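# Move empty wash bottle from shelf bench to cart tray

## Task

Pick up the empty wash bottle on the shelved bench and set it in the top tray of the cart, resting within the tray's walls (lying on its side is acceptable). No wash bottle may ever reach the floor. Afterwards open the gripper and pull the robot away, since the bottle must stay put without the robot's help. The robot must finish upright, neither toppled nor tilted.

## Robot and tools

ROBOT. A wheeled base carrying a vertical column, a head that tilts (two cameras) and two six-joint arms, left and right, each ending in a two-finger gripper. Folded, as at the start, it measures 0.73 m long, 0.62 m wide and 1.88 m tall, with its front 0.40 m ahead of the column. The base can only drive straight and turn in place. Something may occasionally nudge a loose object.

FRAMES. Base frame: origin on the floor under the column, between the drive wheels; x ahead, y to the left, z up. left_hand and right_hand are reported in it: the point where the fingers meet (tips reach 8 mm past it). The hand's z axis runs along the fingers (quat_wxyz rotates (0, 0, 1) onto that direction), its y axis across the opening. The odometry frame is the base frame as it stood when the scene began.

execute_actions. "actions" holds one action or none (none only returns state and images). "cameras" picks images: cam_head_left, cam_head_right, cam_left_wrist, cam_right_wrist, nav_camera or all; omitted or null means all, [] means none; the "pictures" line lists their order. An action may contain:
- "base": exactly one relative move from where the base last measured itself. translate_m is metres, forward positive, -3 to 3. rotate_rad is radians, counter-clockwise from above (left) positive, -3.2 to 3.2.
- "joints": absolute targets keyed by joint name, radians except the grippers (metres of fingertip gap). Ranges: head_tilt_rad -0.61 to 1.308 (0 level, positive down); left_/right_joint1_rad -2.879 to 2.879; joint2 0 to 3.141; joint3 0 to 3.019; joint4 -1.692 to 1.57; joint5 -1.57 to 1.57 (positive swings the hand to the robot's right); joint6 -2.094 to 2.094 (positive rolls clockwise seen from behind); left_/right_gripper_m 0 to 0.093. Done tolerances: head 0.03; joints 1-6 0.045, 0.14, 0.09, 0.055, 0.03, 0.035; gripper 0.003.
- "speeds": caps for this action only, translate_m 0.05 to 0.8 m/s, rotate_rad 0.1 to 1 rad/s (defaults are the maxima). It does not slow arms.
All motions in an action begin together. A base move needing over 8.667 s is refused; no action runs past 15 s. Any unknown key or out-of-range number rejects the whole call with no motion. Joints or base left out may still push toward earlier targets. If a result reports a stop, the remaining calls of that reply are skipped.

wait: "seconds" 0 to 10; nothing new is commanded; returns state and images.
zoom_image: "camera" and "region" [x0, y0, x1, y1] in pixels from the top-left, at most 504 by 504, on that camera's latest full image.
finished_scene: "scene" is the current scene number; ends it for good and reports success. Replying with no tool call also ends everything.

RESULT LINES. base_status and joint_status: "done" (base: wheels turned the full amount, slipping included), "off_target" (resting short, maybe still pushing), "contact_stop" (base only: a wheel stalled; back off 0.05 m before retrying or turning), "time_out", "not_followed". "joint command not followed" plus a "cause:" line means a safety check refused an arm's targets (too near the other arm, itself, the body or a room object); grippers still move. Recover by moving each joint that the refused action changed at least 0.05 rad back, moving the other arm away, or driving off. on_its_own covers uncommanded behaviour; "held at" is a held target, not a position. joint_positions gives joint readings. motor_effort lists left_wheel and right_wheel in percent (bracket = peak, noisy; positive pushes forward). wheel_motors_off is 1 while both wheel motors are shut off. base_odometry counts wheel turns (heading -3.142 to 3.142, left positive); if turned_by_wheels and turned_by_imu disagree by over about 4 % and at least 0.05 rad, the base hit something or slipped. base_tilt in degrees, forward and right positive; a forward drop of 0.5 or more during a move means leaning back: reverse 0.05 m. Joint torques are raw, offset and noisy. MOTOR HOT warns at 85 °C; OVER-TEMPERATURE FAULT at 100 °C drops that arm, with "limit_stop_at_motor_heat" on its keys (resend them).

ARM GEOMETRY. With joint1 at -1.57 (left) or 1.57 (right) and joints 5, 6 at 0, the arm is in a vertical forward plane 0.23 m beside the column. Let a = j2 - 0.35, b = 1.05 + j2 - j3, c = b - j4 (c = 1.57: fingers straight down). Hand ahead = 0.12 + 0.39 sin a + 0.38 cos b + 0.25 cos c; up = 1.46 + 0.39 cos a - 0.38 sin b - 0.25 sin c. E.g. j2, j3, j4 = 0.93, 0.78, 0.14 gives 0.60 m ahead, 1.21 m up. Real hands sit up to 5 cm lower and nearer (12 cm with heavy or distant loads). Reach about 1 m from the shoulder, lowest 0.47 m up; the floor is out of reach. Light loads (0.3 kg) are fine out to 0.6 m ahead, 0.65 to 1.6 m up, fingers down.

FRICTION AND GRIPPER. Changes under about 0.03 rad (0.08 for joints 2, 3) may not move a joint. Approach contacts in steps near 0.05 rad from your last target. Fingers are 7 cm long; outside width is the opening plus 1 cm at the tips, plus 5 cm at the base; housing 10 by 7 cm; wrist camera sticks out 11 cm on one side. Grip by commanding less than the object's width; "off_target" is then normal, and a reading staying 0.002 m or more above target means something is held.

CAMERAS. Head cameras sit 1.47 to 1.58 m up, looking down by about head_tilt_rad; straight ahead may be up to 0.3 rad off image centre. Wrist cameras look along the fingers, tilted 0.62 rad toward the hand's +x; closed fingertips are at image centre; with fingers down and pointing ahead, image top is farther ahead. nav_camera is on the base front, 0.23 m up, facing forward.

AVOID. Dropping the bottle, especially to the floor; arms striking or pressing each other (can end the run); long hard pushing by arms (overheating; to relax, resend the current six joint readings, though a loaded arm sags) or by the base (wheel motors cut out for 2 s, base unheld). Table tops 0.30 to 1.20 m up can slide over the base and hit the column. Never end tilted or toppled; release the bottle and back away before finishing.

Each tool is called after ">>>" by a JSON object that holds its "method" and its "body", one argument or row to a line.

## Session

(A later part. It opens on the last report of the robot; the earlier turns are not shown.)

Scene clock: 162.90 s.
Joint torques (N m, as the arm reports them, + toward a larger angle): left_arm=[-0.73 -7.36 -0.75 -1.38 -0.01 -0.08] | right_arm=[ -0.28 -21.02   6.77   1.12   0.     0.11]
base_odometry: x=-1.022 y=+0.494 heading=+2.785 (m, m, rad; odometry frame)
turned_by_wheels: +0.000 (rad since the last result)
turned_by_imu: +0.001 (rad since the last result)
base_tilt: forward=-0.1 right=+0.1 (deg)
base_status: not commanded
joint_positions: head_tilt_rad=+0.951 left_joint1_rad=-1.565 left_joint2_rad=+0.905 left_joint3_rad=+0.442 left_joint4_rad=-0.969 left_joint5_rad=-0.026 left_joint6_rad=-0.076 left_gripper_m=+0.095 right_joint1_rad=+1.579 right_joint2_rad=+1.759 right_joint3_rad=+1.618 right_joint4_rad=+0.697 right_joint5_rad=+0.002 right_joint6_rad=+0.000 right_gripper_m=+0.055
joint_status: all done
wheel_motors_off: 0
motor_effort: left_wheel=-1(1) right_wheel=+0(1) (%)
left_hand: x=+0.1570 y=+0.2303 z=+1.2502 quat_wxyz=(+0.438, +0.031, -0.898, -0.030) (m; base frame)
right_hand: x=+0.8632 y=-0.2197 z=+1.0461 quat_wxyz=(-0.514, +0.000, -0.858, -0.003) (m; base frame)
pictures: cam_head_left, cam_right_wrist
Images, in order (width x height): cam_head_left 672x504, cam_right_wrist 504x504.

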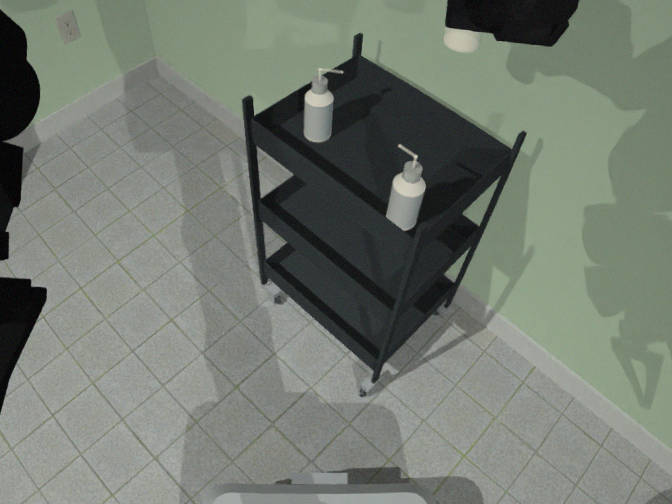

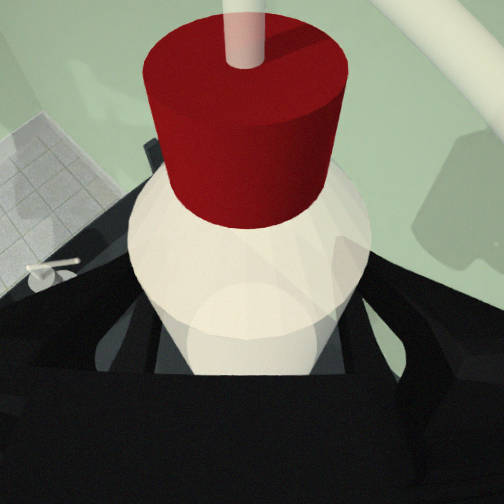

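>>> {"method": "execute_actions", "body": {
  "actions": [
    {"base":{"rotate_rad":0.05},"joints":{"right_joint2_rad":2.0,"right_joint3_rad":1.87,"right_joint4_rad":0.68}}
  ],
  "cameras": ["cam_head_left","cam_right_wrist"]
}}

Scene clock: 173.70 s.
Joint torques (N m, as the arm reports them, + toward a larger angle): left_arm=[-0.61 -7.15 -0.59 -1.37 -0.01 -0.05] | right_arm=[ -0.16 -21.74   7.74   1.35   0.     0.11]
base_odometry: x=-1.022 y=+0.494 heading=+2.833 (m, m, rad; odometry frame)
turned_by_wheels: +0.049 (rad since the last result)
turned_by_imu: +0.049 (rad since the last result)
base_tilt: forward=-0.1 right=+0.2 (deg)
base_status: done
joint_positions: head_tilt_rad=+0.951 left_joint1_rad=-1.565 left_joint2_rad=+0.905 left_joint3_rad=+0.441 left_joint4_rad=-0.969 left_joint5_rad=-0.026 left_joint6_rad=-0.076 left_gripper_m=+0.095 right_joint1_rad=+1.581 right_joint2_rad=+2.019 right_joint3_rad=+1.844 right_joint4_rad=+0.691 right_joint5_rad=+0.002 right_joint6_rad=+0.000 right_gripper_m=+0.055
joint_status: all done
wheel_motors_off: 0
motor_effort: left_wheel=-1(31) right_wheel=+1(37) (%)
left_hand: x=+0.1566 y=+0.2303 z=+1.2504 quat_wxyz=(+0.438, +0.031, -0.898, -0.030) (m; base frame)
right_hand: x=+0.8493 y=-0.2173 z=+0.9334 quat_wxyz=(-0.497, +0.000, -0.868, -0.004) (m; base frame)
pictures: cam_head_left, cam_right_wrist
Images, in order (width x height): cam_head_left 672x504, cam_right_wrist 504x504.

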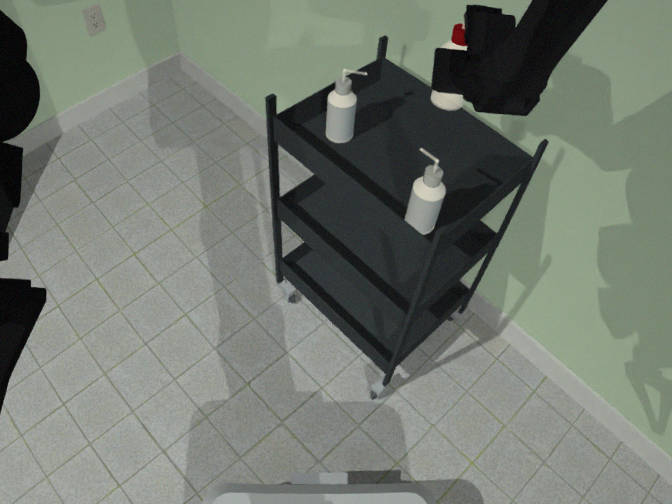

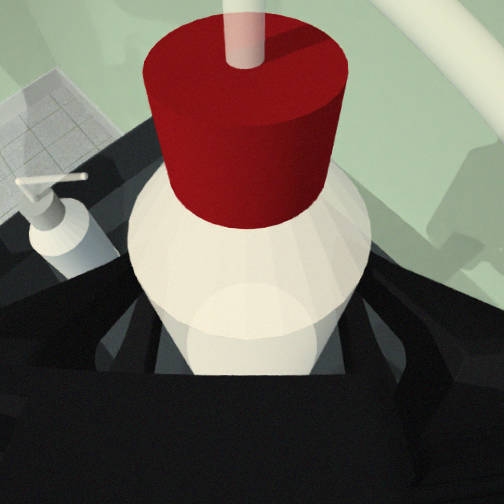

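>>> {"method": "execute_actions", "body": {
  "actions": [
    {"base":{"translate_m":-0.04},"joints":{"right_joint2_rad":2.19,"right_joint3_rad":2.04,"right_joint4_rad":0.68}}
  ],
  "cameras": ["cam_head_left","cam_right_wrist"]
}}

Scene clock: 192.27 s.
Joint torques (N m, as the arm reports them, + toward a larger angle): left_arm=[-0.55 -7.76 -0.63 -1.46 -0.03 -0.05] | right_arm=[ -0.5  -21.49   6.75   1.34   0.     0.11]
base_odometry: x=-0.984 y=+0.482 heading=+2.832 (m, m, rad; odometry frame)
turned_by_wheels: -0.001 (rad since the last result)
turned_by_imu: +0.000 (rad since the last result)
base_tilt: forward=+0.0 right=+0.2 (deg)
base_status: done
joint_positions: head_tilt_rad=+0.952 left_joint1_rad=-1.565 left_joint2_rad=+0.905 left_joint3_rad=+0.438 left_joint4_rad=-0.969 left_joint5_rad=-0.026 left_joint6_rad=-0.076 left_gripper_m=+0.095 right_joint1_rad=+1.581 right_joint2_rad=+2.210 right_joint3_rad=+2.025 right_joint4_rad=+0.691 right_joint5_rad=+0.002 right_joint6_rad=+0.000 right_gripper_m=+0.055
joint_status: all done
wheel_motors_off: 0
motor_effort: left_wheel=-1(56) right_wheel=-1(28) (%)
left_hand: x=+0.1550 y=+0.2303 z=+1.2509 quat_wxyz=(+0.440, +0.031, -0.897, -0.030) (m; base frame)
right_hand: x=+0.8299 y=-0.2168 z=+0.8580 quat_wxyz=(-0.492, +0.000, -0.870, -0.004) (m; base frame)
pictures: cam_head_left, cam_right_wrist
Images, in order (width x height): cam_head_left 672x504, cam_right_wrist 504x504.

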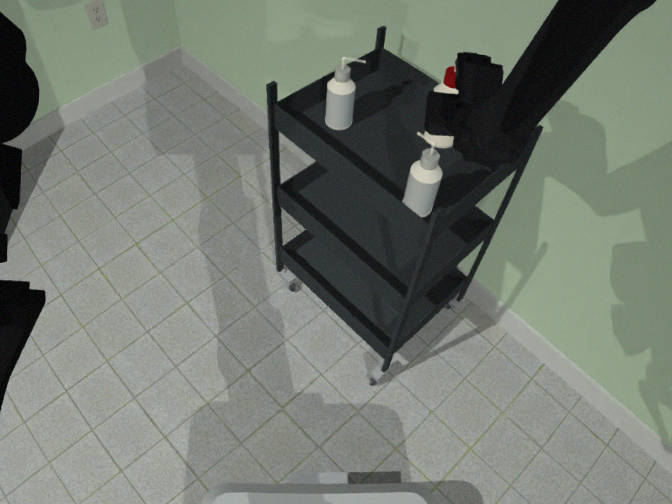

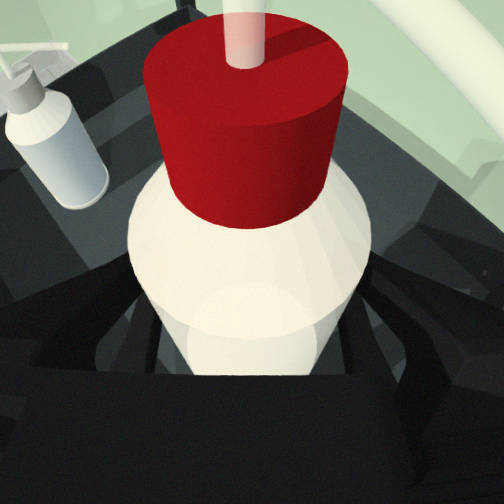

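>>> {"method": "execute_actions", "body": {
  "actions": [
    {"joints":{"right_gripper_m":0.093}}
  ],
  "cameras": []
}}

>>> {"method": "execute_actions", "body": {
  "actions": [
    {"joints":{"right_joint2_rad":1.76,"right_joint3_rad":1.63}}
  ],
  "cameras": []
}}

>>> {"method": "execute_actions", "body": {
  "actions": [
    {"base":{"translate_m":-0.4},"joints":{"right_joint2_rad":0.92,"right_joint3_rad":0.4,"right_joint4_rad":-0.98,"head_tilt_rad":0.8}}
  ],
  "cameras": ["cam_head_left"]
}}

Scene clock: 200.00 s.
Joint torques (N m, as the arm reports them, + toward a larger angle): left_arm=[-0.45 -7.19 -0.55 -1.42  0.   -0.04] | right_arm=[ -0.12 -21.92   6.79   1.26  -0.01   0.11]
base_odometry: x=-0.984 y=+0.482 heading=+2.832 (m, m, rad; odometry frame)
turned_by_wheels: +0.000 (rad since the last result)
turned_by_imu: +0.001 (rad since the last result)
base_tilt: forward=-0.1 right=+0.2 (deg)
base_status: not commanded
joint_positions: head_tilt_rad=+0.952 left_joint1_rad=-1.565 left_joint2_rad=+0.905 left_joint3_rad=+0.438 left_joint4_rad=-0.969 left_joint5_rad=-0.026 left_joint6_rad=-0.076 left_gripper_m=+0.095 right_joint1_rad=+1.581 right_joint2_rad=+2.210 right_joint3_rad=+2.025 right_joint4_rad=+0.691 right_joint5_rad=+0.002 right_joint6_rad=+0.000 right_gripper_m=+0.093
joint_status: all done
wheel_motors_off: 0
motor_effort: left_wheel=-1(1) right_wheel=+0(1) (%)
left_hand: x=+0.1550 y=+0.2303 z=+1.2509 quat_wxyz=(+0.440, +0.031, -0.897, -0.030) (m; base frame)
right_hand: x=+0.8299 y=-0.2168 z=+0.8580 quat_wxyz=(-0.492, +0.000, -0.870, -0.004) (m; base frame)
pictures: none
No camera images: the call's "cameras" was empty. Leave "cameras" out to get every camera's image.

Scene clock: 201.50 s.
Joint torques (N m, as the arm reports them, + toward a larger angle): left_arm=[-0.64 -7.69 -0.44 -1.43 -0.02 -0.07] | right_arm=[ -0.13 -20.14   5.81   1.4    0.03   0.1 ]
base_odometry: x=-0.984 y=+0.482 heading=+2.832 (m, m, rad; odometry frame)
turned_by_wheels: +0.000 (rad since the last result)
turned_by_imu: +0.000 (rad since the last result)
base_tilt: forward=-0.1 right=+0.2 (deg)
base_status: not commanded
joint_positions: head_tilt_rad=+0.952 left_joint1_rad=-1.565 left_joint2_rad=+0.905 left_joint3_rad=+0.438 left_joint4_rad=-0.969 left_joint5_rad=-0.026 left_joint6_rad=-0.076 left_gripper_m=+0.095 right_joint1_rad=+1.581 right_joint2_rad=+1.751 right_joint3_rad=+1.630 right_joint4_rad=+0.691 right_joint5_rad=+0.002 right_joint6_rad=+0.000 right_gripper_m=+0.093
joint_status: all done
wheel_motors_off: 0
motor_effort: left_wheel=-2(2) right_wheel=-1(2) (%)
left_hand: x=+0.1550 y=+0.2303 z=+1.2509 quat_wxyz=(+0.440, +0.031, -0.897, -0.030) (m; base frame)
right_hand: x=+0.8715 y=-0.2183 z=+1.0553 quat_wxyz=(-0.520, +0.000, -0.854, -0.004) (m; base frame)
pictures: none
No camera images: the call's "cameras" was empty. Leave "cameras" out to get every camera's image.

Scene clock: 203.77 s.
Joint torques (N m, as the arm reports them, + toward a larger angle): left_arm=[-0.51 -7.04 -0.54 -1.44  0.   -0.07] | right_arm=[-0.69 -6.11 -0.84 -2.15 -0.02  0.09]
base_odometry: x=-0.603 y=+0.361 heading=+2.833 (m, m, rad; odometry frame)
turned_by_wheels: +0.001 (rad since the last result)
turned_by_imu: +0.001 (rad since the last result)
base_tilt: forward=-0.1 right=+0.2 (deg)
base_status: done
joint_positions: head_tilt_rad=+0.815 left_joint1_rad=-1.565 left_joint2_rad=+0.905 left_joint3_rad=+0.439 left_joint4_rad=-0.969 left_joint5_rad=-0.026 left_joint6_rad=-0.076 left_gripper_m=+0.095 right_joint1_rad=+1.581 right_joint2_rad=+0.927 right_joint3_rad=+0.396 right_joint4_rad=-0.961 right_joint5_rad=+0.002 right_joint6_rad=+0.000 right_gripper_m=+0.093
joint_status: all done
wheel_motors_off: 0
motor_effort: left_wheel=+0(52) right_wheel=+0(52) (%)
left_hand: x=+0.1556 y=+0.2303 z=+1.2507 quat_wxyz=(+0.439, +0.031, -0.897, -0.030) (m; base frame)
right_hand: x=+0.1296 y=-0.2238 z=+1.2568 quat_wxyz=(+0.466, +0.005, -0.885, -0.002) (m; base frame)
pictures: cam_head_left
Images, in order (width x height): cam_head_left 672x504.

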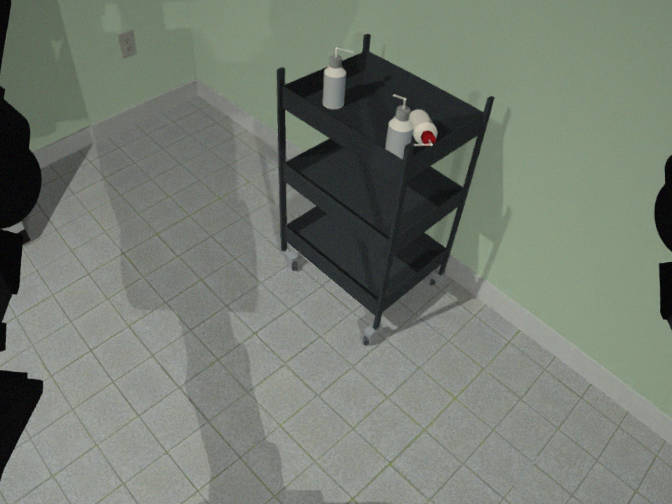

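>>> {"method": "zoom_image", "body": {
  "camera": "cam_head_left",
  "region": [270, 30, 500, 200]
}}

Region (270, 30, 500, 200) of cam_head_left's 672x504 image, scaled by 2.191, with more detail than that image has; it fills the top 373 rows of this view, and the rest is white.

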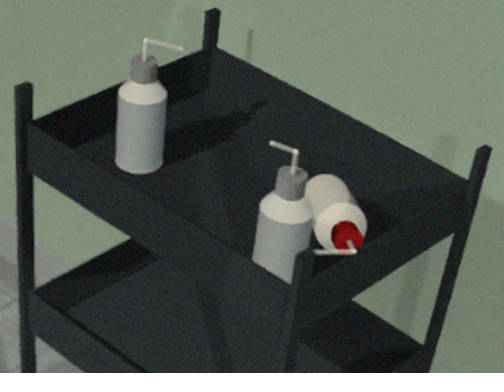

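>>> {"method": "execute_actions", "body": {
  "actions": [
    {"base":{"translate_m":0.3},"joints":{"right_joint2_rad":2.1,"right_joint3_rad":1.3,"right_joint4_rad":1.38,"right_gripper_m":0.0,"head_tilt_rad":0.95}}
  ],
  "cameras": ["cam_head_left","cam_right_wrist"]
}}

Scene clock: 223.67 s.
Joint torques (N m, as the arm reports them, + toward a larger angle): left_arm=[-0.52 -7.49 -0.81 -1.5  -0.02 -0.08] | right_arm=[ -0.6  -13.93  -0.86   2.74   0.01   0.1 ]
base_odometry: x=-0.888 y=+0.452 heading=+2.834 (m, m, rad; odometry frame)
turned_by_wheels: +0.000 (rad since the last result)
turned_by_imu: +0.001 (rad since the last result)
base_tilt: forward=-0.2 right=+0.3 (deg)
base_status: done
joint_positions: head_tilt_rad=+0.951 left_joint1_rad=-1.565 left_joint2_rad=+0.905 left_joint3_rad=+0.442 left_joint4_rad=-0.969 left_joint5_rad=-0.026 left_joint6_rad=-0.076 left_gripper_m=+0.095 right_joint1_rad=+1.581 right_joint2_rad=+2.101 right_joint3_rad=+1.303 right_joint4_rad=+1.355 right_joint5_rad=+0.002 right_joint6_rad=+0.000 right_gripper_m=+0.001
joint_status: all done
wheel_motors_off: 0
motor_effort: left_wheel=+1(38) right_wheel=+1(47) (%)
left_hand: x=+0.1572 y=+0.2303 z=+1.2502 quat_wxyz=(+0.438, +0.031, -0.898, -0.030) (m; base frame)
right_hand: x=+0.6154 y=-0.2182 z=+0.9021 quat_wxyz=(-0.514, +0.000, -0.858, -0.004) (m; base frame)
pictures: cam_head_left, cam_right_wrist
Images, in order (width x height): cam_head_left 672x504, cam_right_wrist 504x504.

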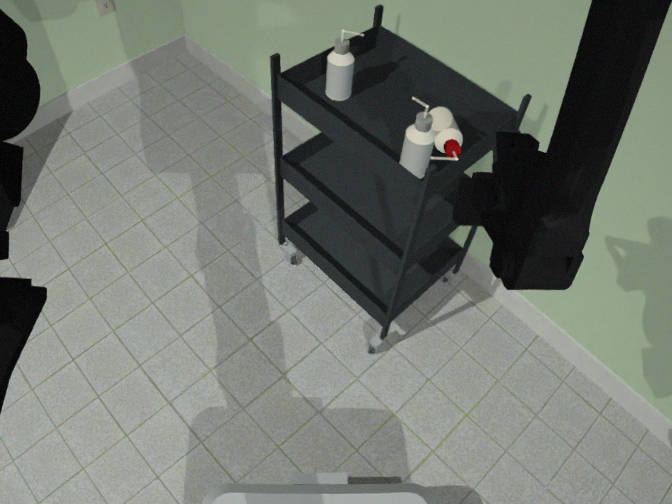

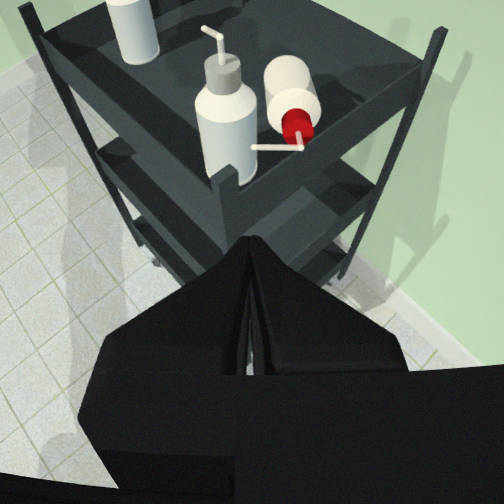

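>>> {"method": "execute_actions", "body": {
  "actions": [
    {"base":{"rotate_rad":-0.06}}
  ],
  "cameras": []
}}

>>> {"method": "execute_actions", "body": {
  "actions": [
    {"base":{"translate_m":0.1}}
  ],
  "cameras": ["cam_head_left","cam_right_wrist"]
}}

Scene clock: 244.50 s.
Joint torques (N m, as the arm reports them, + toward a larger angle): left_arm=[-0.48 -7.23 -0.98 -1.34 -0.04 -0.07] | right_arm=[ -0.24 -14.25  -0.78   2.77   0.     0.1 ]
base_odometry: x=-0.888 y=+0.452 heading=+2.775 (m, m, rad; odometry frame)
turned_by_wheels: -0.059 (rad since the last result)
turned_by_imu: -0.057 (rad since the last result)
base_tilt: forward=+0.0 right=+0.2 (deg)
base_status: done
joint_positions: head_tilt_rad=+0.951 left_joint1_rad=-1.565 left_joint2_rad=+0.905 left_joint3_rad=+0.442 left_joint4_rad=-0.969 left_joint5_rad=-0.026 left_joint6_rad=-0.076 left_gripper_m=+0.095 right_joint1_rad=+1.580 right_joint2_rad=+2.101 right_joint3_rad=+1.303 right_joint4_rad=+1.355 right_joint5_rad=+0.002 right_joint6_rad=+0.000 right_gripper_m=+0.001
joint_status: not commanded
wheel_motors_off: 0
motor_effort: left_wheel=+1(34) right_wheel=-1(29) (%)
left_hand: x=+0.1572 y=+0.2303 z=+1.2502 quat_wxyz=(+0.438, +0.031, -0.898, -0.030) (m; base frame)
right_hand: x=+0.6154 y=-0.2188 z=+0.9021 quat_wxyz=(-0.514, +0.000, -0.858, -0.004) (m; base frame)
pictures: none
No camera images: the call's "cameras" was empty. Leave "cameras" out to get every camera's image.

Scene clock: 245.87 s.
Joint torques (N m, as the arm reports them, + toward a larger angle): left_arm=[-0.76 -7.43 -1.01 -1.53  0.   -0.08] | right_arm=[ -0.16 -13.94  -0.83   2.71   0.02   0.11]
base_odometry: x=-0.982 y=+0.488 heading=+2.776 (m, m, rad; odometry frame)
turned_by_wheels: +0.001 (rad since the last result)
turned_by_imu: +0.002 (rad since the last result)
base_tilt: forward=+0.0 right=+0.2 (deg)
base_status: done
joint_positions: head_tilt_rad=+0.951 left_joint1_rad=-1.565 left_joint2_rad=+0.905 left_joint3_rad=+0.443 left_joint4_rad=-0.969 left_joint5_rad=-0.026 left_joint6_rad=-0.076 left_gripper_m=+0.095 right_joint1_rad=+1.580 right_joint2_rad=+2.099 right_joint3_rad=+1.303 right_joint4_rad=+1.355 right_joint5_rad=+0.002 right_joint6_rad=+0.000 right_gripper_m=+0.001
joint_status: not commanded
wheel_motors_off: 0
motor_effort: left_wheel=+1(48) right_wheel=-1(46) (%)
left_hand: x=+0.1576 y=+0.2303 z=+1.2500 quat_wxyz=(+0.438, +0.031, -0.898, -0.030) (m; base frame)
right_hand: x=+0.6165 y=-0.2188 z=+0.9031 quat_wxyz=(-0.515, +0.000, -0.857, -0.004) (m; base frame)
pictures: cam_head_left, cam_right_wrist
Images, in order (width x height): cam_head_left 672x504, cam_right_wrist 504x504.

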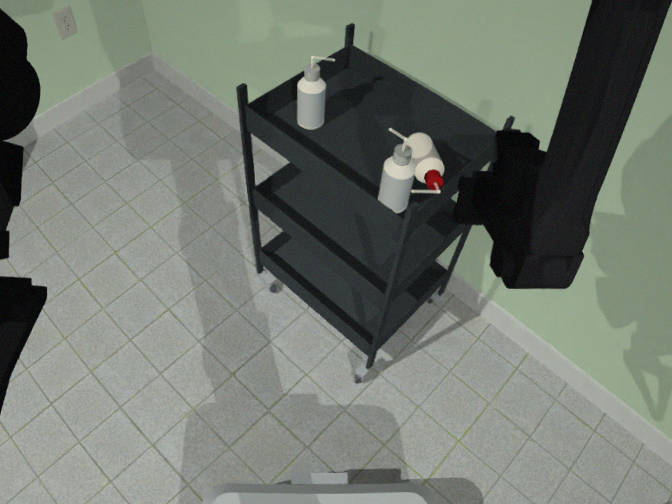

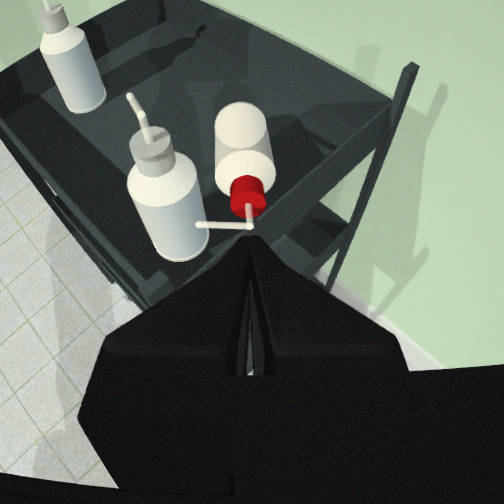

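>>> {"method": "execute_actions", "body": {
  "actions": [
    {"joints":{"right_joint2_rad":2.38,"right_joint3_rad":1.74,"right_joint4_rad":1.19}}
  ],
  "cameras": ["cam_head_left","cam_right_wrist"]
}}

Scene clock: 262.87 s.
Joint torques (N m, as the arm reports them, + toward a larger angle): left_arm=[-0.54 -7.22 -0.85 -1.24  0.   -0.06] | right_arm=[ -0.01 -14.27   0.98   1.28   0.     0.11]
base_odometry: x=-0.982 y=+0.488 heading=+2.776 (m, m, rad; odometry frame)
turned_by_wheels: +0.000 (rad since the last result)
turned_by_imu: +0.001 (rad since the last result)
base_tilt: forward=-0.1 right=+0.2 (deg)
base_status: not commanded
joint_positions: head_tilt_rad=+0.951 left_joint1_rad=-1.565 left_joint2_rad=+0.905 left_joint3_rad=+0.443 left_joint4_rad=-0.969 left_joint5_rad=-0.026 left_joint6_rad=-0.076 left_gripper_m=+0.095 right_joint1_rad=+1.580 right_joint2_rad=+2.381 right_joint3_rad=+1.738 right_joint4_rad=+1.202 right_joint5_rad=+0.002 right_joint6_rad=+0.000 right_gripper_m=+0.001
joint_status: all done
wheel_motors_off: 0
motor_effort: left_wheel=+1(2) right_wheel=-2(2) (%)
left_hand: x=+0.1576 y=+0.2303 z=+1.2500 quat_wxyz=(+0.438, +0.031, -0.898, -0.030) (m; base frame)
right_hand: x=+0.6395 y=-0.2178 z=+0.7892 quat_wxyz=(-0.515, +0.000, -0.857, -0.004) (m; base frame)
pictures: cam_head_left, cam_right_wrist
Images, in order (width x height): cam_head_left 672x504, cam_right_wrist 504x504.

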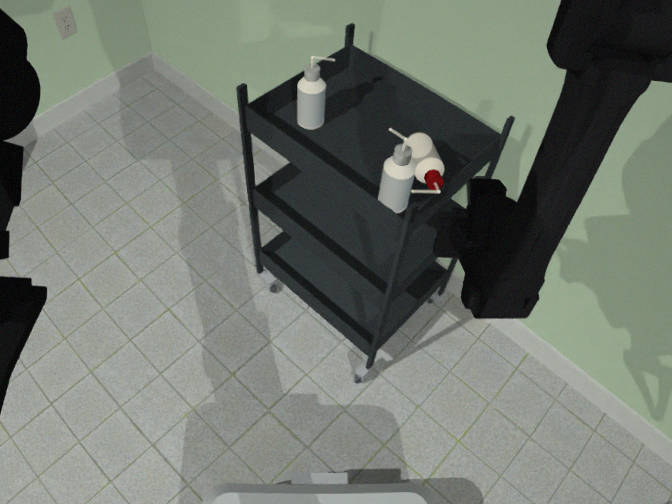

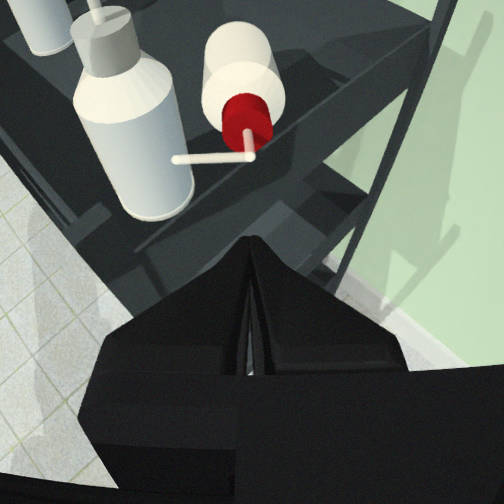

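>>> {"method": "execute_actions", "body": {
  "actions": [
    {"joints":{"right_joint3_rad":1.96,"right_joint4_rad":0.97}}
  ],
  "cameras": ["cam_right_wrist"]
}}

Scene clock: 275.70 s.
Joint torques (N m, as the arm reports them, + toward a larger angle): left_arm=[-0.67 -7.52 -0.86 -1.38 -0.02 -0.07] | right_arm=[ -0.12 -16.14   3.23   1.02   0.     0.1 ]
base_odometry: x=-0.982 y=+0.488 heading=+2.776 (m, m, rad; odometry frame)
turned_by_wheels: +0.000 (rad since the last result)
turned_by_imu: +0.001 (rad since the last result)
base_tilt: forward=+0.0 right=+0.2 (deg)
base_status: not commanded
joint_positions: head_tilt_rad=+0.951 left_joint1_rad=-1.565 left_joint2_rad=+0.905 left_joint3_rad=+0.443 left_joint4_rad=-0.969 left_joint5_rad=-0.026 left_joint6_rad=-0.076 left_gripper_m=+0.095 right_joint1_rad=+1.580 right_joint2_rad=+2.372 right_joint3_rad=+1.959 right_joint4_rad=+0.989 right_joint5_rad=+0.002 right_joint6_rad=+0.000 right_gripper_m=+0.001
joint_status: all done
wheel_motors_off: 0
motor_effort: left_wheel=+2(2) right_wheel=-2(3) (%)
left_hand: x=+0.1576 y=+0.2303 z=+1.2500 quat_wxyz=(+0.438, +0.031, -0.898, -0.030) (m; base frame)
right_hand: x=+0.7304 y=-0.2174 z=+0.7954 quat_wxyz=(-0.522, +0.000, -0.853, -0.004) (m; base frame)
pictures: cam_right_wrist
Images, in order (width x height): cam_right_wrist 504x504.

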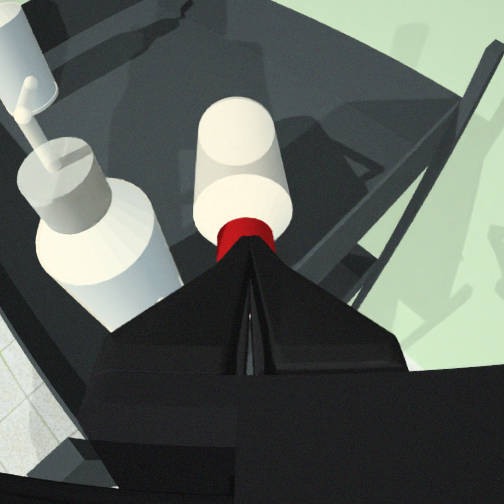

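>>> {"method": "execute_actions", "body": {
  "actions": [
    {"joints":{"right_joint3_rad":1.72,"right_joint4_rad":1.2}}
  ],
  "cameras": []
}}

>>> {"method": "execute_actions", "body": {
  "actions": [
    {"joints":{"right_joint2_rad":2.64,"right_joint3_rad":2.12,"right_joint4_rad":1.07}}
  ],
  "cameras": ["cam_right_wrist"]
}}

Scene clock: 288.53 s.
Joint torques (N m, as the arm reports them, + toward a larger angle): left_arm=[-0.78 -7.13 -0.85 -1.27 -0.01 -0.05] | right_arm=[ -0.12 -14.49   1.22   2.92  -0.01   0.11]
base_odometry: x=-0.982 y=+0.488 heading=+2.776 (m, m, rad; odometry frame)
turned_by_wheels: +0.000 (rad since the last result)
turned_by_imu: +0.001 (rad since the last result)
base_tilt: forward=-0.1 right=+0.2 (deg)
base_status: not commanded
joint_positions: head_tilt_rad=+0.951 left_joint1_rad=-1.565 left_joint2_rad=+0.905 left_joint3_rad=+0.443 left_joint4_rad=-0.969 left_joint5_rad=-0.026 left_joint6_rad=-0.076 left_gripper_m=+0.095 right_joint1_rad=+1.580 right_joint2_rad=+2.388 right_joint3_rad=+1.715 right_joint4_rad=+1.171 right_joint5_rad=+0.002 right_joint6_rad=+0.000 right_gripper_m=+0.001
joint_status: all done
wheel_motors_off: 0
motor_effort: left_wheel=+1(2) right_wheel=-3(3) (%)
left_hand: x=+0.1576 y=+0.2303 z=+1.2500 quat_wxyz=(+0.438, +0.031, -0.898, -0.030) (m; base frame)
right_hand: x=+0.6197 y=-0.2178 z=+0.7756 quat_wxyz=(-0.489, +0.000, -0.872, -0.004) (m; base frame)
pictures: none
No camera images: the call's "cameras" was empty. Leave "cameras" out to get every camera's image.

Scene clock: 289.90 s.
Joint torques (N m, as the arm reports them, + toward a larger angle): left_arm=[-0.56 -7.24 -0.9  -1.29 -0.05 -0.07] | right_arm=[ -0.06 -13.4    2.85   1.27   0.02   0.11]
base_odometry: x=-0.982 y=+0.488 heading=+2.776 (m, m, rad; odometry frame)
turned_by_wheels: +0.000 (rad since the last result)
turned_by_imu: +0.000 (rad since the last result)
base_tilt: forward=+0.0 right=+0.2 (deg)
base_status: not commanded
joint_positions: head_tilt_rad=+0.951 left_joint1_rad=-1.565 left_joint2_rad=+0.905 left_joint3_rad=+0.443 left_joint4_rad=-0.969 left_joint5_rad=-0.026 left_joint6_rad=-0.076 left_gripper_m=+0.095 right_joint1_rad=+1.580 right_joint2_rad=+2.646 right_joint3_rad=+2.111 right_joint4_rad=+1.084 right_joint5_rad=+0.002 right_joint6_rad=+0.000 right_gripper_m=+0.001
joint_status: all done
wheel_motors_off: 0
motor_effort: left_wheel=+2(2) right_wheel=-3(3) (%)
left_hand: x=+0.1576 y=+0.2303 z=+1.2500 quat_wxyz=(+0.438, +0.031, -0.898, -0.030) (m; base frame)
right_hand: x=+0.6227 y=-0.2171 z=+0.7005 quat_wxyz=(-0.511, +0.000, -0.860, -0.004) (m; base frame)
pictures: cam_right_wrist
Images, in order (width x height): cam_right_wrist 504x504.

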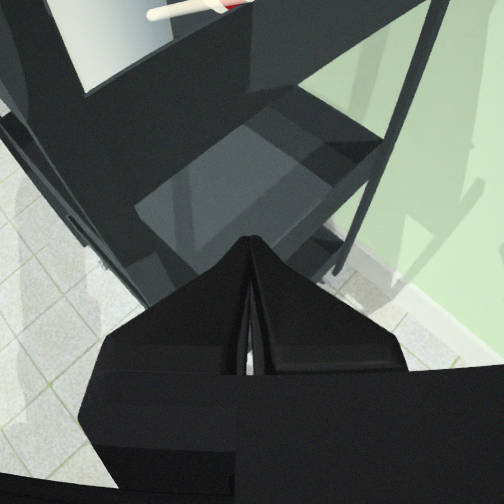

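>>> {"method": "execute_actions", "body": {
  "actions": [
    {"joints":{"right_joint2_rad":2.48,"right_joint3_rad":1.9,"right_joint4_rad":1.16}}
  ],
  "cameras": ["cam_right_wrist"]
}}

>>> {"method": "execute_actions", "body": {
  "actions": [
    {"joints":{"right_joint3_rad":2.2,"right_joint4_rad":0.86}}
  ],
  "cameras": ["cam_right_wrist"]
}}

Scene clock: 297.63 s.
Joint torques (N m, as the arm reports them, + toward a larger angle): left_arm=[-0.18 -7.52 -0.77 -1.34 -0.04 -0.09] | right_arm=[ -0.25 -13.25   1.29   2.78   0.     0.11]
base_odometry: x=-0.982 y=+0.488 heading=+2.776 (m, m, rad; odometry frame)
turned_by_wheels: +0.000 (rad since the last result)
turned_by_imu: +0.001 (rad since the last result)
base_tilt: forward=-0.1 right=+0.2 (deg)
base_status: not commanded
joint_positions: head_tilt_rad=+0.951 left_joint1_rad=-1.565 left_joint2_rad=+0.905 left_joint3_rad=+0.443 left_joint4_rad=-0.969 left_joint5_rad=-0.026 left_joint6_rad=-0.076 left_gripper_m=+0.095 right_joint1_rad=+1.580 right_joint2_rad=+2.466 right_joint3_rad=+1.904 right_joint4_rad=+1.136 right_joint5_rad=+0.002 right_joint6_rad=+0.000 right_gripper_m=+0.001
joint_status: all done
wheel_motors_off: 0
motor_effort: left_wheel=+2(2) right_wheel=-3(3) (%)
left_hand: x=+0.1576 y=+0.2303 z=+1.2500 quat_wxyz=(+0.438, +0.031, -0.898, -0.030) (m; base frame)
right_hand: x=+0.6565 y=-0.2175 z=+0.7616 quat_wxyz=(-0.522, +0.000, -0.853, -0.004) (m; base frame)
pictures: cam_right_wrist
Images, in order (width x height): cam_right_wrist 504x504.

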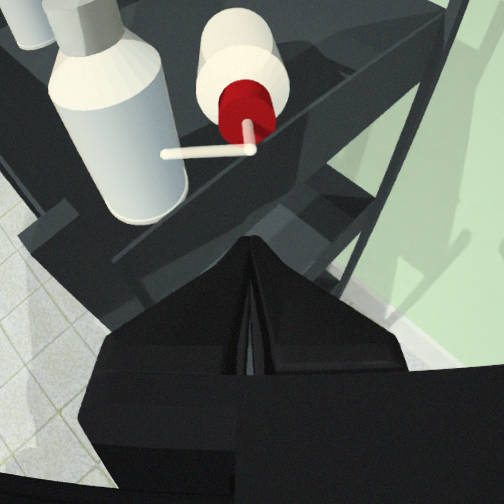

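Scene clock: 298.70 s.
Joint torques (N m, as the arm reports them, + toward a larger angle): left_arm=[-0.64 -7.58 -0.95 -1.29 -0.03 -0.06] | right_arm=[ -0.22 -16.71   5.15   1.06   0.     0.08]
base_odometry: x=-0.982 y=+0.488 heading=+2.776 (m, m, rad; odometry frame)
turned_by_wheels: +0.000 (rad since the last result)
turned_by_imu: +0.000 (rad since the last result)
base_tilt: forward=-0.1 right=+0.2 (deg)
base_status: not commanded
joint_positions: head_tilt_rad=+0.951 left_joint1_rad=-1.565 left_joint2_rad=+0.905 left_joint3_rad=+0.443 left_joint4_rad=-0.969 left_joint5_rad=-0.026 left_joint6_rad=-0.076 left_gripper_m=+0.095 right_joint1_rad=+1.580 right_joint2_rad=+2.471 right_joint3_rad=+2.192 right_joint4_rad=+0.878 right_joint5_rad=+0.002 right_joint6_rad=+0.000 right_gripper_m=+0.001
joint_status: all done
wheel_motors_off: 0
motor_effort: left_wheel=+2(2) right_wheel=-3(3) (%)
left_hand: x=+0.1576 y=+0.2303 z=+1.2500 quat_wxyz=(+0.438, +0.031, -0.898, -0.030) (m; base frame)
right_hand: x=+0.7653 y=-0.2171 z=+0.7767 quat_wxyz=(-0.533, -0.001, -0.846, -0.004) (m; base frame)
pictures: cam_right_wrist
Images, in order (width x height): cam_right_wrist 504x504.

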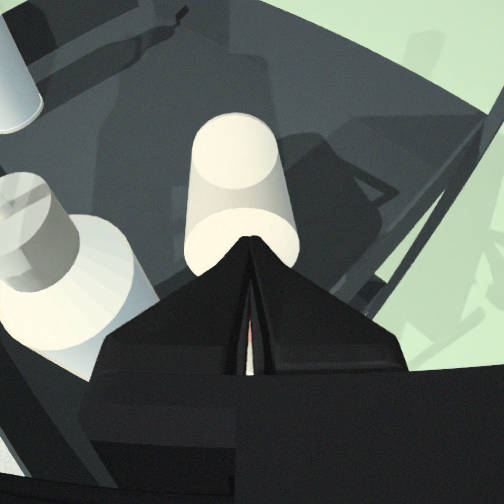

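>>> {"method": "execute_actions", "body": {
  "actions": [
    {"joints":{"right_joint4_rad":0.7}}
  ],
  "cameras": ["cam_right_wrist"]
}}

>>> {"method": "execute_actions", "body": {
  "actions": [
    {"base":{"translate_m":0.07},"speeds":{"translate_m":0.08}}
  ],
  "cameras": ["cam_right_wrist","cam_head_left"]
}}

Scene clock: 307.80 s.
Joint torques (N m, as the arm reports them, + toward a larger angle): left_arm=[-0.53 -7.18 -0.67 -1.43 -0.04 -0.07] | right_arm=[ -0.37 -16.46   5.06   1.16   0.01   0.09]
base_odometry: x=-0.982 y=+0.488 heading=+2.776 (m, m, rad; odometry frame)
turned_by_wheels: +0.000 (rad since the last result)
turned_by_imu: +0.001 (rad since the last result)
base_tilt: forward=+0.0 right=+0.3 (deg)
base_status: not commanded
joint_positions: head_tilt_rad=+0.951 left_joint1_rad=-1.565 left_joint2_rad=+0.905 left_joint3_rad=+0.443 left_joint4_rad=-0.969 left_joint5_rad=-0.026 left_joint6_rad=-0.076 left_gripper_m=+0.095 right_joint1_rad=+1.580 right_joint2_rad=+2.471 right_joint3_rad=+2.192 right_joint4_rad=+0.716 right_joint5_rad=+0.002 right_joint6_rad=+0.000 right_gripper_m=+0.001
joint_status: all done
wheel_motors_off: 0
motor_effort: left_wheel=+2(2) right_wheel=-3(3) (%)
left_hand: x=+0.1576 y=+0.2303 z=+1.2500 quat_wxyz=(+0.438, +0.031, -0.898, -0.030) (m; base frame)
right_hand: x=+0.7452 y=-0.2169 z=+0.7422 quat_wxyz=(-0.462, +0.000, -0.887, -0.004) (m; base frame)
pictures: cam_right_wrist
Images, in order (width x height): cam_right_wrist 504x504.

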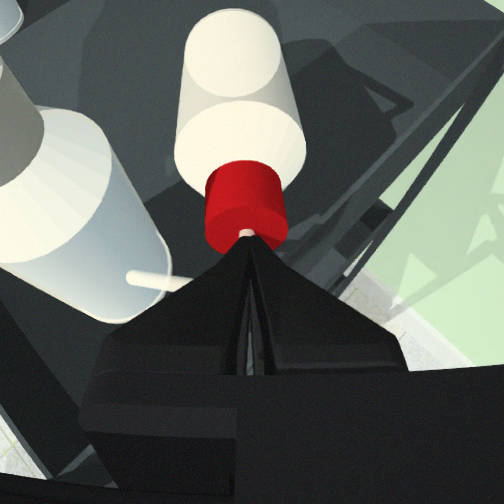

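Scene clock: 309.20 s.
Joint torques (N m, as the arm reports them, + toward a larger angle): left_arm=[-0.99 -8.1  -0.69 -1.34 -0.03 -0.08] | right_arm=[ -0.19 -16.93   5.06   1.04   0.     0.12]
base_odometry: x=-1.047 y=+0.513 heading=+2.777 (m, m, rad; odometry frame)
turned_by_wheels: +0.001 (rad since the last result)
turned_by_imu: +0.001 (rad since the last result)
base_tilt: forward=+0.0 right=+0.2 (deg)
base_status: done
joint_positions: head_tilt_rad=+0.952 left_joint1_rad=-1.565 left_joint2_rad=+0.905 left_joint3_rad=+0.442 left_joint4_rad=-0.969 left_joint5_rad=-0.026 left_joint6_rad=-0.076 left_gripper_m=+0.095 right_joint1_rad=+1.580 right_joint2_rad=+2.474 right_joint3_rad=+2.192 right_joint4_rad=+0.716 right_joint5_rad=+0.002 right_joint6_rad=+0.000 right_gripper_m=+0.001
joint_status: not commanded
wheel_motors_off: 0
motor_effort: left_wheel=+0(44) right_wheel=-1(39) (%)
left_hand: x=+0.1572 y=+0.2303 z=+1.2502 quat_wxyz=(+0.438, +0.031, -0.898, -0.030) (m; base frame)
right_hand: x=+0.7430 y=-0.2169 z=+0.7403 quat_wxyz=(-0.461, +0.000, -0.888, -0.004) (m; base frame)
pictures: cam_head_left, cam_right_wrist
Images, in order (width x height): cam_head_left 672x504, cam_right_wrist 504x504.

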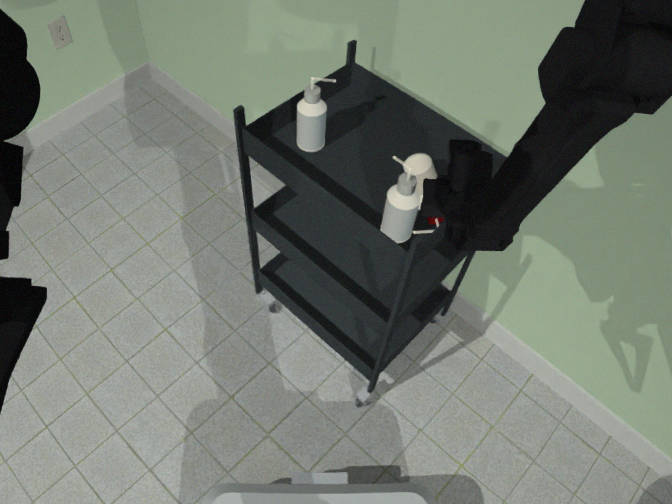

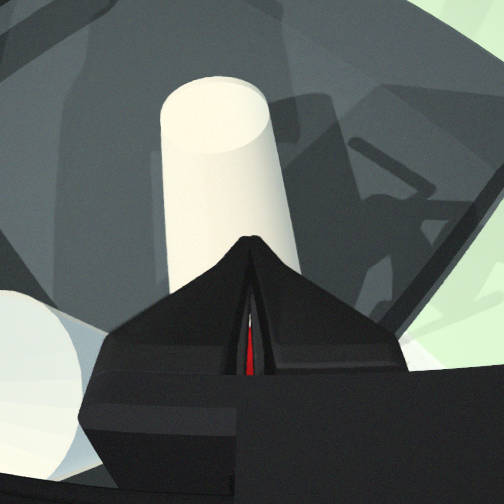

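>>> {"method": "execute_actions", "body": {
  "actions": [
    {"joints":{"right_gripper_m":0.08}}
  ],
  "cameras": []
}}

>>> {"method": "execute_actions", "body": {
  "actions": [
    {"joints":{"right_joint4_rad":0.42,"right_joint3_rad":2.25}}
  ],
  "cameras": ["cam_right_wrist"]
}}

>>> {"method": "execute_actions", "body": {
  "actions": [
    {"joints":{"right_gripper_m":0.03}}
  ],
  "cameras": ["cam_right_wrist"]
}}

Scene clock: 316.57 s.
Joint torques (N m, as the arm reports them, + toward a larger angle): left_arm=[-1.14 -7.46 -0.73 -1.34  0.01 -0.04] | right_arm=[  0.03 -16.6    5.05   1.09  -0.04   0.1 ]
base_odometry: x=-1.047 y=+0.513 heading=+2.778 (m, m, rad; odometry frame)
turned_by_wheels: +0.000 (rad since the last result)
turned_by_imu: +0.001 (rad since the last result)
base_tilt: forward=+0.0 right=+0.2 (deg)
base_status: not commanded
joint_positions: head_tilt_rad=+0.952 left_joint1_rad=-1.565 left_joint2_rad=+0.905 left_joint3_rad=+0.442 left_joint4_rad=-0.969 left_joint5_rad=-0.026 left_joint6_rad=-0.076 left_gripper_m=+0.095 right_joint1_rad=+1.580 right_joint2_rad=+2.474 right_joint3_rad=+2.192 right_joint4_rad=+0.716 right_joint5_rad=+0.003 right_joint6_rad=+0.000 right_gripper_m=+0.080
joint_status: all done
wheel_motors_off: 0
motor_effort: left_wheel=+1(1) right_wheel=-2(2) (%)
left_hand: x=+0.1572 y=+0.2303 z=+1.2502 quat_wxyz=(+0.438, +0.031, -0.898, -0.030) (m; base frame)
right_hand: x=+0.7430 y=-0.2171 z=+0.7403 quat_wxyz=(-0.461, +0.000, -0.888, -0.003) (m; base frame)
pictures: none
No camera images: the call's "cameras" was empty. Leave "cameras" out to get every camera's image.

Scene clock: 317.47 s.
Joint torques (N m, as the arm reports them, + toward a larger angle): left_arm=[-0.25 -7.57 -0.74 -1.27 -0.04 -0.04] | right_arm=[ -0.06 -15.88   5.36   0.08  -0.02   0.19]
base_odometry: x=-1.047 y=+0.513 heading=+2.778 (m, m, rad; odometry frame)
turned_by_wheels: +0.000 (rad since the last result)
turned_by_imu: +0.000 (rad since the last result)
base_tilt: forward=+0.0 right=+0.2 (deg)
base_status: not commanded
joint_positions: head_tilt_rad=+0.952 left_joint1_rad=-1.565 left_joint2_rad=+0.905 left_joint3_rad=+0.442 left_joint4_rad=-0.969 left_joint5_rad=-0.026 left_joint6_rad=-0.076 left_gripper_m=+0.095 right_joint1_rad=+1.580 right_joint2_rad=+2.450 right_joint3_rad=+2.245 right_joint4_rad=+0.452 right_joint5_rad=+0.003 right_joint6_rad=-0.008 right_gripper_m=+0.080
joint_status: all done
wheel_motors_off: 0
motor_effort: left_wheel=+4(4) right_wheel=-4(4) (%)
left_hand: x=+0.1570 y=+0.2303 z=+1.2502 quat_wxyz=(+0.438, +0.031, -0.898, -0.030) (m; base frame)
right_hand: x=+0.7465 y=-0.2168 z=+0.7217 quat_wxyz=(-0.376, +0.004, -0.927, -0.002) (m; base frame)
pictures: cam_right_wrist
Images, in order (width x height): cam_right_wrist 504x504.

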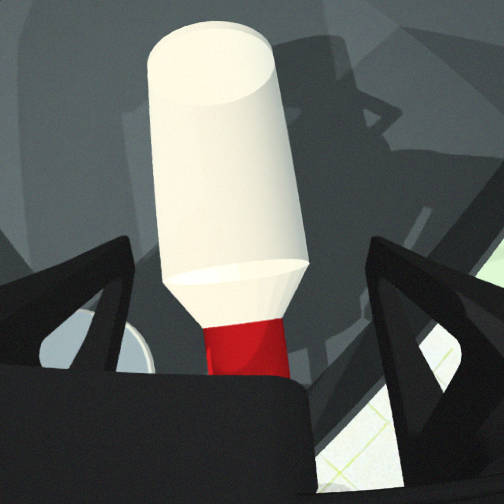

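Scene clock: 318.07 s.
Joint torques (N m, as the arm reports them, + toward a larger angle): left_arm=[-0.69 -7.28 -0.91 -1.44 -0.03 -0.09] | right_arm=[ -0.16 -16.08   5.31   0.58   0.02   0.18]
base_odometry: x=-1.047 y=+0.513 heading=+2.778 (m, m, rad; odometry frame)
turned_by_wheels: +0.000 (rad since the last result)
turned_by_imu: +0.000 (rad since the last result)
base_tilt: forward=+0.0 right=+0.2 (deg)
base_status: not commanded
joint_positions: head_tilt_rad=+0.952 left_joint1_rad=-1.565 left_joint2_rad=+0.905 left_joint3_rad=+0.442 left_joint4_rad=-0.969 left_joint5_rad=-0.026 left_joint6_rad=-0.076 left_gripper_m=+0.095 right_joint1_rad=+1.580 right_joint2_rad=+2.455 right_joint3_rad=+2.245 right_joint4_rad=+0.442 right_joint5_rad=+0.001 right_joint6_rad=-0.008 right_gripper_m=+0.030
joint_status: all done
wheel_motors_off: 0
motor_effort: left_wheel=+4(3) right_wheel=-4(4) (%)
left_hand: x=+0.1570 y=+0.2303 z=+1.2502 quat_wxyz=(+0.438, +0.031, -0.898, -0.030) (m; base frame)
right_hand: x=+0.7409 y=-0.2166 z=+0.7168 quat_wxyz=(-0.369, +0.004, -0.929, -0.003) (m; base frame)
pictures: cam_right_wrist
Images, in order (width x height): cam_right_wrist 504x504.

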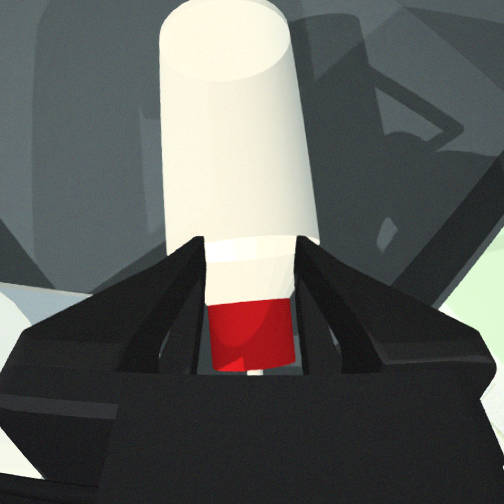

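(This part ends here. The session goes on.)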